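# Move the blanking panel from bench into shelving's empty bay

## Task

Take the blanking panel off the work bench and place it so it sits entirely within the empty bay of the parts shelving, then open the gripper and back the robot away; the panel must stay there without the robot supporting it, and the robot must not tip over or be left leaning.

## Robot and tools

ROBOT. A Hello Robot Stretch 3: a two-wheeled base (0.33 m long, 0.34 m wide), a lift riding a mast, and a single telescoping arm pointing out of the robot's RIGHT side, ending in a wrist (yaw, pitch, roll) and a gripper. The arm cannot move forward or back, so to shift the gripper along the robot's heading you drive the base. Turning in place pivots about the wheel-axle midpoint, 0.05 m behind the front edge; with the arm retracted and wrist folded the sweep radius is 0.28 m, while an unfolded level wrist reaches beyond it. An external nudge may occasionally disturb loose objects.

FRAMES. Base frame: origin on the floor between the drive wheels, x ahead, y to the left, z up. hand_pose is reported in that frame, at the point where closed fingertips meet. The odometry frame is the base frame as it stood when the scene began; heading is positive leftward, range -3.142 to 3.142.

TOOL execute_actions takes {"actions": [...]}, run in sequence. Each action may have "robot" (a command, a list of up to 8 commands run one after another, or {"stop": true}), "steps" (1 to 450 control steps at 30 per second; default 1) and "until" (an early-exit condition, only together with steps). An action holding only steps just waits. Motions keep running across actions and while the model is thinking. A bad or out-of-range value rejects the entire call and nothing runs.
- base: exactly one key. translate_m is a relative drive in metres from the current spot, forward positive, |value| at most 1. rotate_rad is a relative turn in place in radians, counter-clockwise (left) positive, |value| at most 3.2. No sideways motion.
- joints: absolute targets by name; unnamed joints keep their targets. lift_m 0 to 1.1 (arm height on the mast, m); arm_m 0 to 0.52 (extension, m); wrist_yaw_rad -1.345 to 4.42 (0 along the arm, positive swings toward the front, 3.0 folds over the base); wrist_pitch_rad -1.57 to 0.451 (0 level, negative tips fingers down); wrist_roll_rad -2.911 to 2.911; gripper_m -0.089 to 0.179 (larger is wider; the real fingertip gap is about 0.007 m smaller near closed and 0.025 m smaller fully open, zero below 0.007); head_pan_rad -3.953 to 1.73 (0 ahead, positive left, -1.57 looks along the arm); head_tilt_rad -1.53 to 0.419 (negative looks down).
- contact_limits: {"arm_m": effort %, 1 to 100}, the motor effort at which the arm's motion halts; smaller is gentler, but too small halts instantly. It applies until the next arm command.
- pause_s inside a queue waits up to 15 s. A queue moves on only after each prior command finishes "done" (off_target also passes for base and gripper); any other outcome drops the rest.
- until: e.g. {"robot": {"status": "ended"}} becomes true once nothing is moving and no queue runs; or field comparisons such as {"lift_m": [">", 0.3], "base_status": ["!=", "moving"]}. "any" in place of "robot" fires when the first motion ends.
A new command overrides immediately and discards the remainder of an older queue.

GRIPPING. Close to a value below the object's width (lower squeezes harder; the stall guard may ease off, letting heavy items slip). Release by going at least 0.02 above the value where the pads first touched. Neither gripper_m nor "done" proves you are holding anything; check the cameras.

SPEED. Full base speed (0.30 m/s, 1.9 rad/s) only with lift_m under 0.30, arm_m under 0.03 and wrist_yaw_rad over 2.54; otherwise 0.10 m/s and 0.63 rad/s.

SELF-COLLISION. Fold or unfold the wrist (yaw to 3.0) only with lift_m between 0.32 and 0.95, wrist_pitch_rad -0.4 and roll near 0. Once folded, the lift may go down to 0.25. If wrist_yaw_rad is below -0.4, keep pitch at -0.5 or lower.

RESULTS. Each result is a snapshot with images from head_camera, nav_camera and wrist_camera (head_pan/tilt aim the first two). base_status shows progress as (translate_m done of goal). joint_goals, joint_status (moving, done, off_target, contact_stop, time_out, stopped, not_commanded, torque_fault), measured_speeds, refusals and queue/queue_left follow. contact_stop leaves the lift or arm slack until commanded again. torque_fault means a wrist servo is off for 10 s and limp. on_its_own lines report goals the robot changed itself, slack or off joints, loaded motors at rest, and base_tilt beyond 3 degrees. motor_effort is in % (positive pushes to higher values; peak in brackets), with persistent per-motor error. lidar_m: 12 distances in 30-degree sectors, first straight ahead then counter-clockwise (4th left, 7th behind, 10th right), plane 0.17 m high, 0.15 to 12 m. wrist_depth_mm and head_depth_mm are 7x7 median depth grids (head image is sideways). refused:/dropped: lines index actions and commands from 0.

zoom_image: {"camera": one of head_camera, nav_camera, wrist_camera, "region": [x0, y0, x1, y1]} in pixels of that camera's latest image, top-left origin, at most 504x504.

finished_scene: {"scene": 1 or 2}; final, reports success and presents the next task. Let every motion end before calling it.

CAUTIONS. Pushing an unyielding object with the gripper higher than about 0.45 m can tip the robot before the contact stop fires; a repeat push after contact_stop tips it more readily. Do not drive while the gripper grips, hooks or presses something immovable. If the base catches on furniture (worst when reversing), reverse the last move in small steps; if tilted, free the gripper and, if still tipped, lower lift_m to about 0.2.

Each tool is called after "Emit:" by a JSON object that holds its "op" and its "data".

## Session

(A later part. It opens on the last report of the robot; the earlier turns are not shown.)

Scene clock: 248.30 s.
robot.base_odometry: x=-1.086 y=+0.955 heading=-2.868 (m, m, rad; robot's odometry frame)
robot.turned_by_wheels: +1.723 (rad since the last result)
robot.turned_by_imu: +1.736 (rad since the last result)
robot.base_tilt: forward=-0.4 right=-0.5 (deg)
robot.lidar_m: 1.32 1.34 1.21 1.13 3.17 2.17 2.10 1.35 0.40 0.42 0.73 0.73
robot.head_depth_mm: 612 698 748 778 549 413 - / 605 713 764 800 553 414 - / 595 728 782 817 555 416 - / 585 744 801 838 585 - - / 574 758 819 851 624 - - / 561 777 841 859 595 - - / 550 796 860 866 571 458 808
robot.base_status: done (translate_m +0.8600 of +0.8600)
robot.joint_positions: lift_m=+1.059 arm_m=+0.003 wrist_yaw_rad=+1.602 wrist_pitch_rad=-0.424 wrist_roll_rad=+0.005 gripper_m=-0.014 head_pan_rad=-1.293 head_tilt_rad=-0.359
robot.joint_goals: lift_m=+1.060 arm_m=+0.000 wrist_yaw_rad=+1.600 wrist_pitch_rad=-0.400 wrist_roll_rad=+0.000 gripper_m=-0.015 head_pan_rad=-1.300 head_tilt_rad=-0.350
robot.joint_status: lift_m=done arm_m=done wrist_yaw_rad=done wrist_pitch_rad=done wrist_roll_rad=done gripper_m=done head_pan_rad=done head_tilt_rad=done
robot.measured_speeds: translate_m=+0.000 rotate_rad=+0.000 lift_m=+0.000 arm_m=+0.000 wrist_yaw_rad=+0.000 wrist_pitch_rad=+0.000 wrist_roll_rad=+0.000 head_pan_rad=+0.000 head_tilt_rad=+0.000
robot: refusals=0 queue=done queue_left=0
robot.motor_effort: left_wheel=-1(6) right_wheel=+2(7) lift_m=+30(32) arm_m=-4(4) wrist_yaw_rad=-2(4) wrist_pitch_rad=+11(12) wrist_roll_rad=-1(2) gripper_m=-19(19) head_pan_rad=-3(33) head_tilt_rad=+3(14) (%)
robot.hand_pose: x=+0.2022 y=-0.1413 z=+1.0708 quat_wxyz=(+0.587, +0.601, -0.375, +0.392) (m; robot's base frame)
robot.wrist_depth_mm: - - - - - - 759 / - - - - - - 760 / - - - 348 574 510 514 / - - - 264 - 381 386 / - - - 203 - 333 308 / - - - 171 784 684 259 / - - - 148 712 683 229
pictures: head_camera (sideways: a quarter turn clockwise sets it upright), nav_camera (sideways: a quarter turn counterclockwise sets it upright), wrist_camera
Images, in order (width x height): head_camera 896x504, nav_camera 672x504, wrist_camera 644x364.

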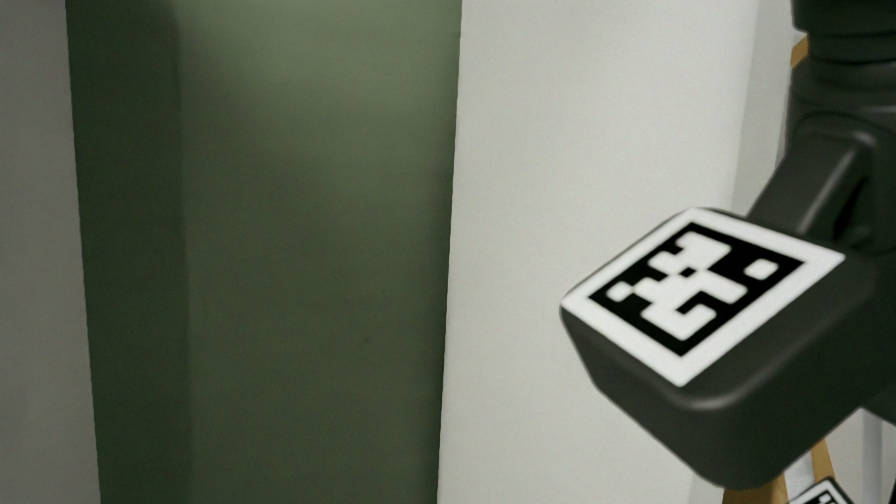

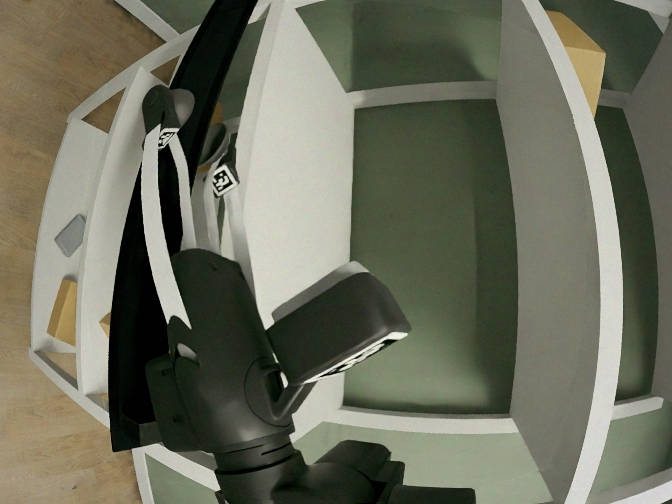

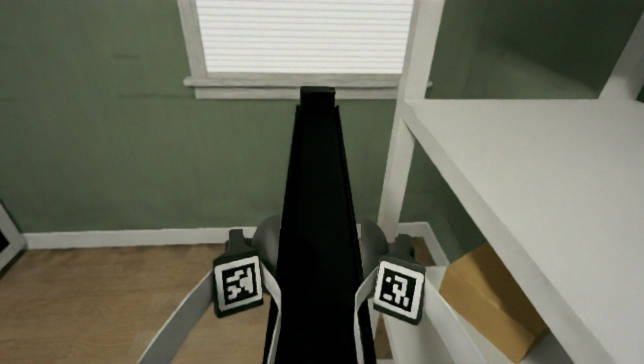

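Emit:
{"op": "execute_actions", "data": {"actions": [{"robot":{"joints":{"lift_m":1.03,"arm_m":0.39,"wrist_yaw_rad":1.64},"base":{"translate_m":0.05},"contact_limits":{"arm_m":20}},"steps":450,"until":{"robot":{"status":"ended"}}}]}}

Scene clock: 259.57 s.
robot.base_odometry: x=-1.134 y=+0.941 heading=-2.868 (m, m, rad; robot's odometry frame)
robot.turned_by_wheels: +0.000 (rad since the last result)
robot.turned_by_imu: +0.002 (rad since the last result)
robot.base_tilt: forward=-0.5 right=-0.5 (deg)
robot.lidar_m: 1.27 1.29 1.22 1.13 3.17 2.23 2.15 1.34 0.42 0.43 0.69 0.69
robot.head_depth_mm: 615 691 740 763 519 412 668 / 605 706 753 - 527 414 692 / 596 723 777 820 531 416 797 / 586 738 794 838 535 418 798 / 575 755 813 847 561 435 798 / 563 771 836 861 566 438 804 / 552 790 855 865 570 458 785
robot.base_status: done (translate_m +0.0500 of +0.0500)
robot.joint_positions: lift_m=+1.031 arm_m=+0.390 wrist_yaw_rad=+1.638 wrist_pitch_rad=-0.424 wrist_roll_rad=+0.005 gripper_m=-0.014 head_pan_rad=-1.293 head_tilt_rad=-0.359
robot.joint_goals: lift_m=+1.030 arm_m=+0.390 wrist_yaw_rad=+1.640 wrist_pitch_rad=-0.400 wrist_roll_rad=+0.000 gripper_m=-0.015 head_pan_rad=-1.300 head_tilt_rad=-0.350
robot.joint_status: lift_m=done arm_m=done wrist_yaw_rad=done wrist_pitch_rad=done wrist_roll_rad=done gripper_m=done head_pan_rad=done head_tilt_rad=done
robot.measured_speeds: translate_m=+0.000 rotate_rad=+0.000 lift_m=+0.000 arm_m=+0.000 wrist_yaw_rad=+0.000 wrist_pitch_rad=+0.000 wrist_roll_rad=+0.000 head_pan_rad=+0.000 head_tilt_rad=+0.000
robot: refusals=0 queue=done queue_left=0
robot.motor_effort: left_wheel=+0(4) right_wheel=+1(3) lift_m=+12(30) arm_m=+4(1) wrist_yaw_rad=+1(2) wrist_pitch_rad=+12(12) wrist_roll_rad=-2(2) gripper_m=-19(20) head_pan_rad=-3(3) head_tilt_rad=+3(3) (%)
robot.contact_limits: arm_m 20 (drawing in: default 18, maximum 29; extending or still: default 24, maximum 40)
robot.hand_pose: x=+0.2018 y=-0.5195 z=+1.0420 quat_wxyz=(+0.580, +0.607, -0.364, +0.402) (m; robot's base frame)
robot.wrist_depth_mm: - - - - 924 497 336 / - - 570 - 579 490 334 / - - 407 346 420 430 338 / - 308 311 262 320 325 325 / - 250 262 204 267 261 264 / 208 210 - 171 223 218 220 / 180 181 179 148 184 187 188
pictures: head_camera (sideways: a quarter turn clockwise sets it upright), nav_camera (sideways: a quarter turn counterclockwise sets it upright), wrist_camera
Images, in order (width x height): head_camera 896x504, nav_camera 672x504, wrist_camera 644x364.

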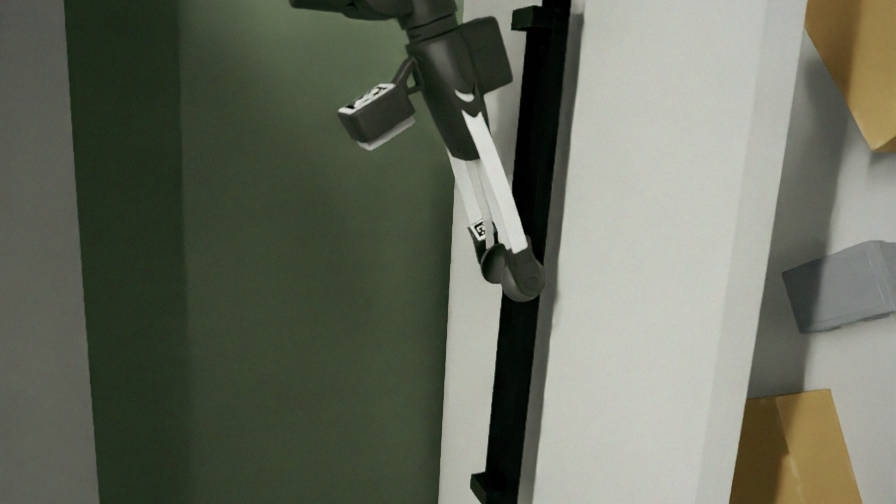

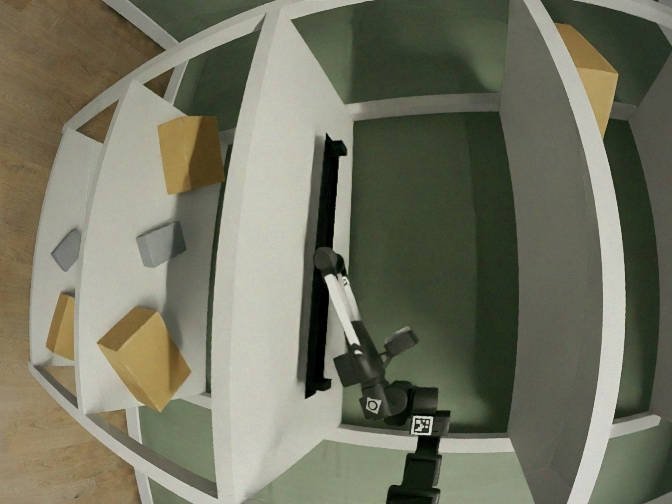

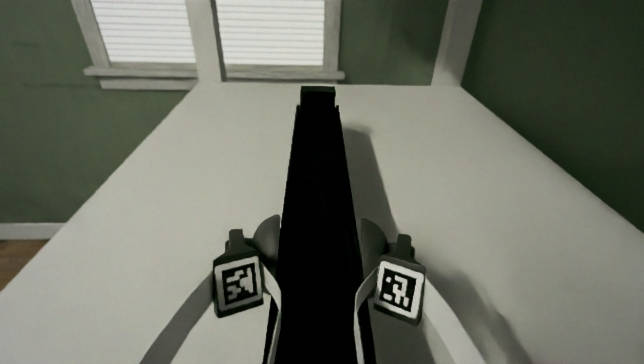

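Emit:
{"op": "execute_actions", "data": {"actions": [{"robot":[{"joints":{"lift_m":0.998}},{"joints":{"gripper_m":0.09}},{"joints":{"lift_m":1.055}},{"joints":{"arm_m":0.0}}],"steps":450,"until":{"robot":{"arm_m":["<",0.08]}}},{"robot":{"base":{"translate_m":-0.5},"joints":{"head_pan_rad":-0.8,"head_tilt_rad":-0.3}},"steps":450,"until":{"robot":{"arm_m":["<",0.02]}}},{"robot":{"joints":{"lift_m":0.7}},"steps":450,"until":{"robot":{"status":"ended"}}}]}}

Scene clock: 277.10 s.
robot.base_odometry: x=-0.653 y=+1.076 heading=-2.868 (m, m, rad; robot's odometry frame)
robot.turned_by_wheels: +0.000 (rad since the last result)
robot.turned_by_imu: +0.000 (rad since the last result)
robot.base_tilt: forward=-0.4 right=-0.5 (deg)
robot.lidar_m: 1.16 1.74 1.21 1.47 3.17 1.71 1.66 1.44 0.95 0.88 0.45 0.60
robot.head_depth_mm: 501 801 851 874 937 1001 974 / 350 371 396 425 460 503 555 / 451 936 996 886 576 849 768 / 444 1013 1090 968 611 1096 784 / 489 1109 1203 977 688 1038 862 / 551 1204 1294 974 1141 1108 951 / 630 1364 1514 1001 1824 1111 1338
robot.base_status: done (translate_m -0.5000 of -0.5000)
robot.joint_positions: lift_m=+0.701 arm_m=+0.003 wrist_yaw_rad=+1.639 wrist_pitch_rad=-0.421 wrist_roll_rad=+0.005 gripper_m=+0.090 head_pan_rad=-0.807 head_tilt_rad=-0.310
robot.joint_goals: lift_m=+0.700 arm_m=+0.000 wrist_yaw_rad=+1.640 wrist_pitch_rad=-0.400 wrist_roll_rad=+0.000 gripper_m=+0.090 head_pan_rad=-0.800 head_tilt_rad=-0.300
robot.joint_status: lift_m=done arm_m=done wrist_yaw_rad=done wrist_pitch_rad=done wrist_roll_rad=done gripper_m=done head_pan_rad=done head_tilt_rad=done
robot.measured_speeds: translate_m=+0.000 rotate_rad=+0.000 lift_m=+0.000 arm_m=+0.000 wrist_yaw_rad=+0.000 wrist_pitch_rad=+0.000 wrist_roll_rad=+0.000 head_pan_rad=+0.000 head_tilt_rad=+0.000
robot: refusals=0 queue=done queue_left=0
robot.motor_effort: left_wheel=-1(6) right_wheel=+1(3) lift_m=+11(29) arm_m=-4(6) wrist_yaw_rad=+1(1) wrist_pitch_rad=+10(12) wrist_roll_rad=-1(2) gripper_m=-1(80) head_pan_rad=+3(27) head_tilt_rad=+3(9) (%)
robot.hand_pose: x=+0.2022 y=-0.1331 z=+0.7127 quat_wxyz=(+0.579, +0.607, -0.365, +0.403) (m; robot's base frame)
robot.wrist_depth_mm: - - - - - - 853 / - - - - - 869 844 / - - - - 865 696 746 / - - - - - 551 407 / - - - - - 457 401 / - - - - - 410 286 / 884 882 888 898 833 696 292
pictures: head_camera (sideways: a quarter turn clockwise sets it upright), nav_camera (sideways: a quarter turn counterclockwise sets it upright), wrist_camera
Images, in order (width x height): head_camera 896x504, nav_camera 672x504, wrist_camera 644x364.

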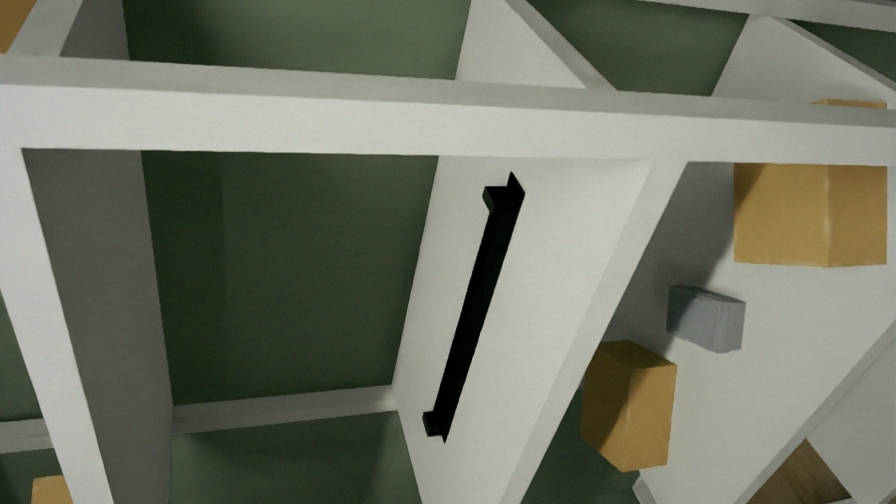

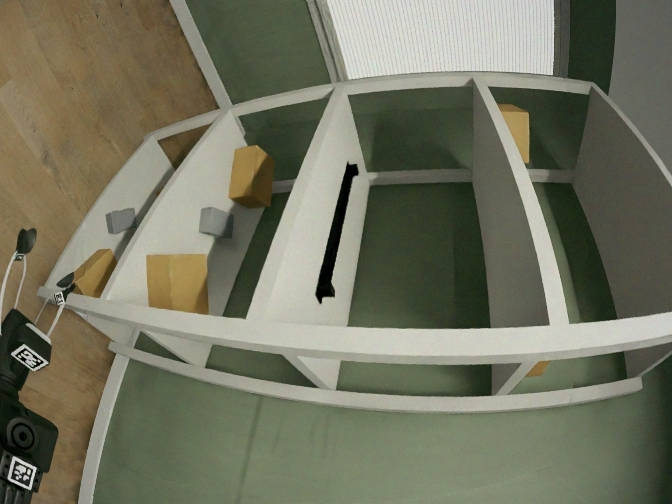

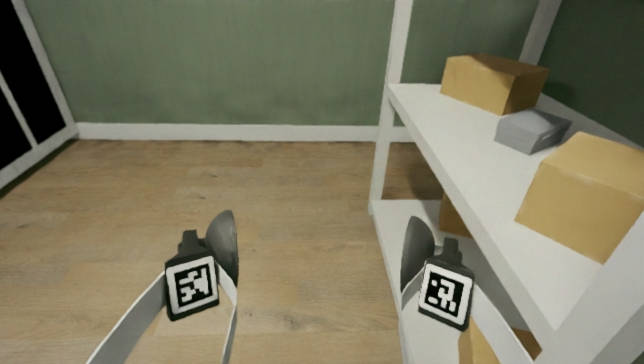

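The panel is resting fully inside the empty bay and the robot is clear.

Emit:
{"op": "finished_scene", "data": {"scene": 2}}

The scene is finished: the task was done.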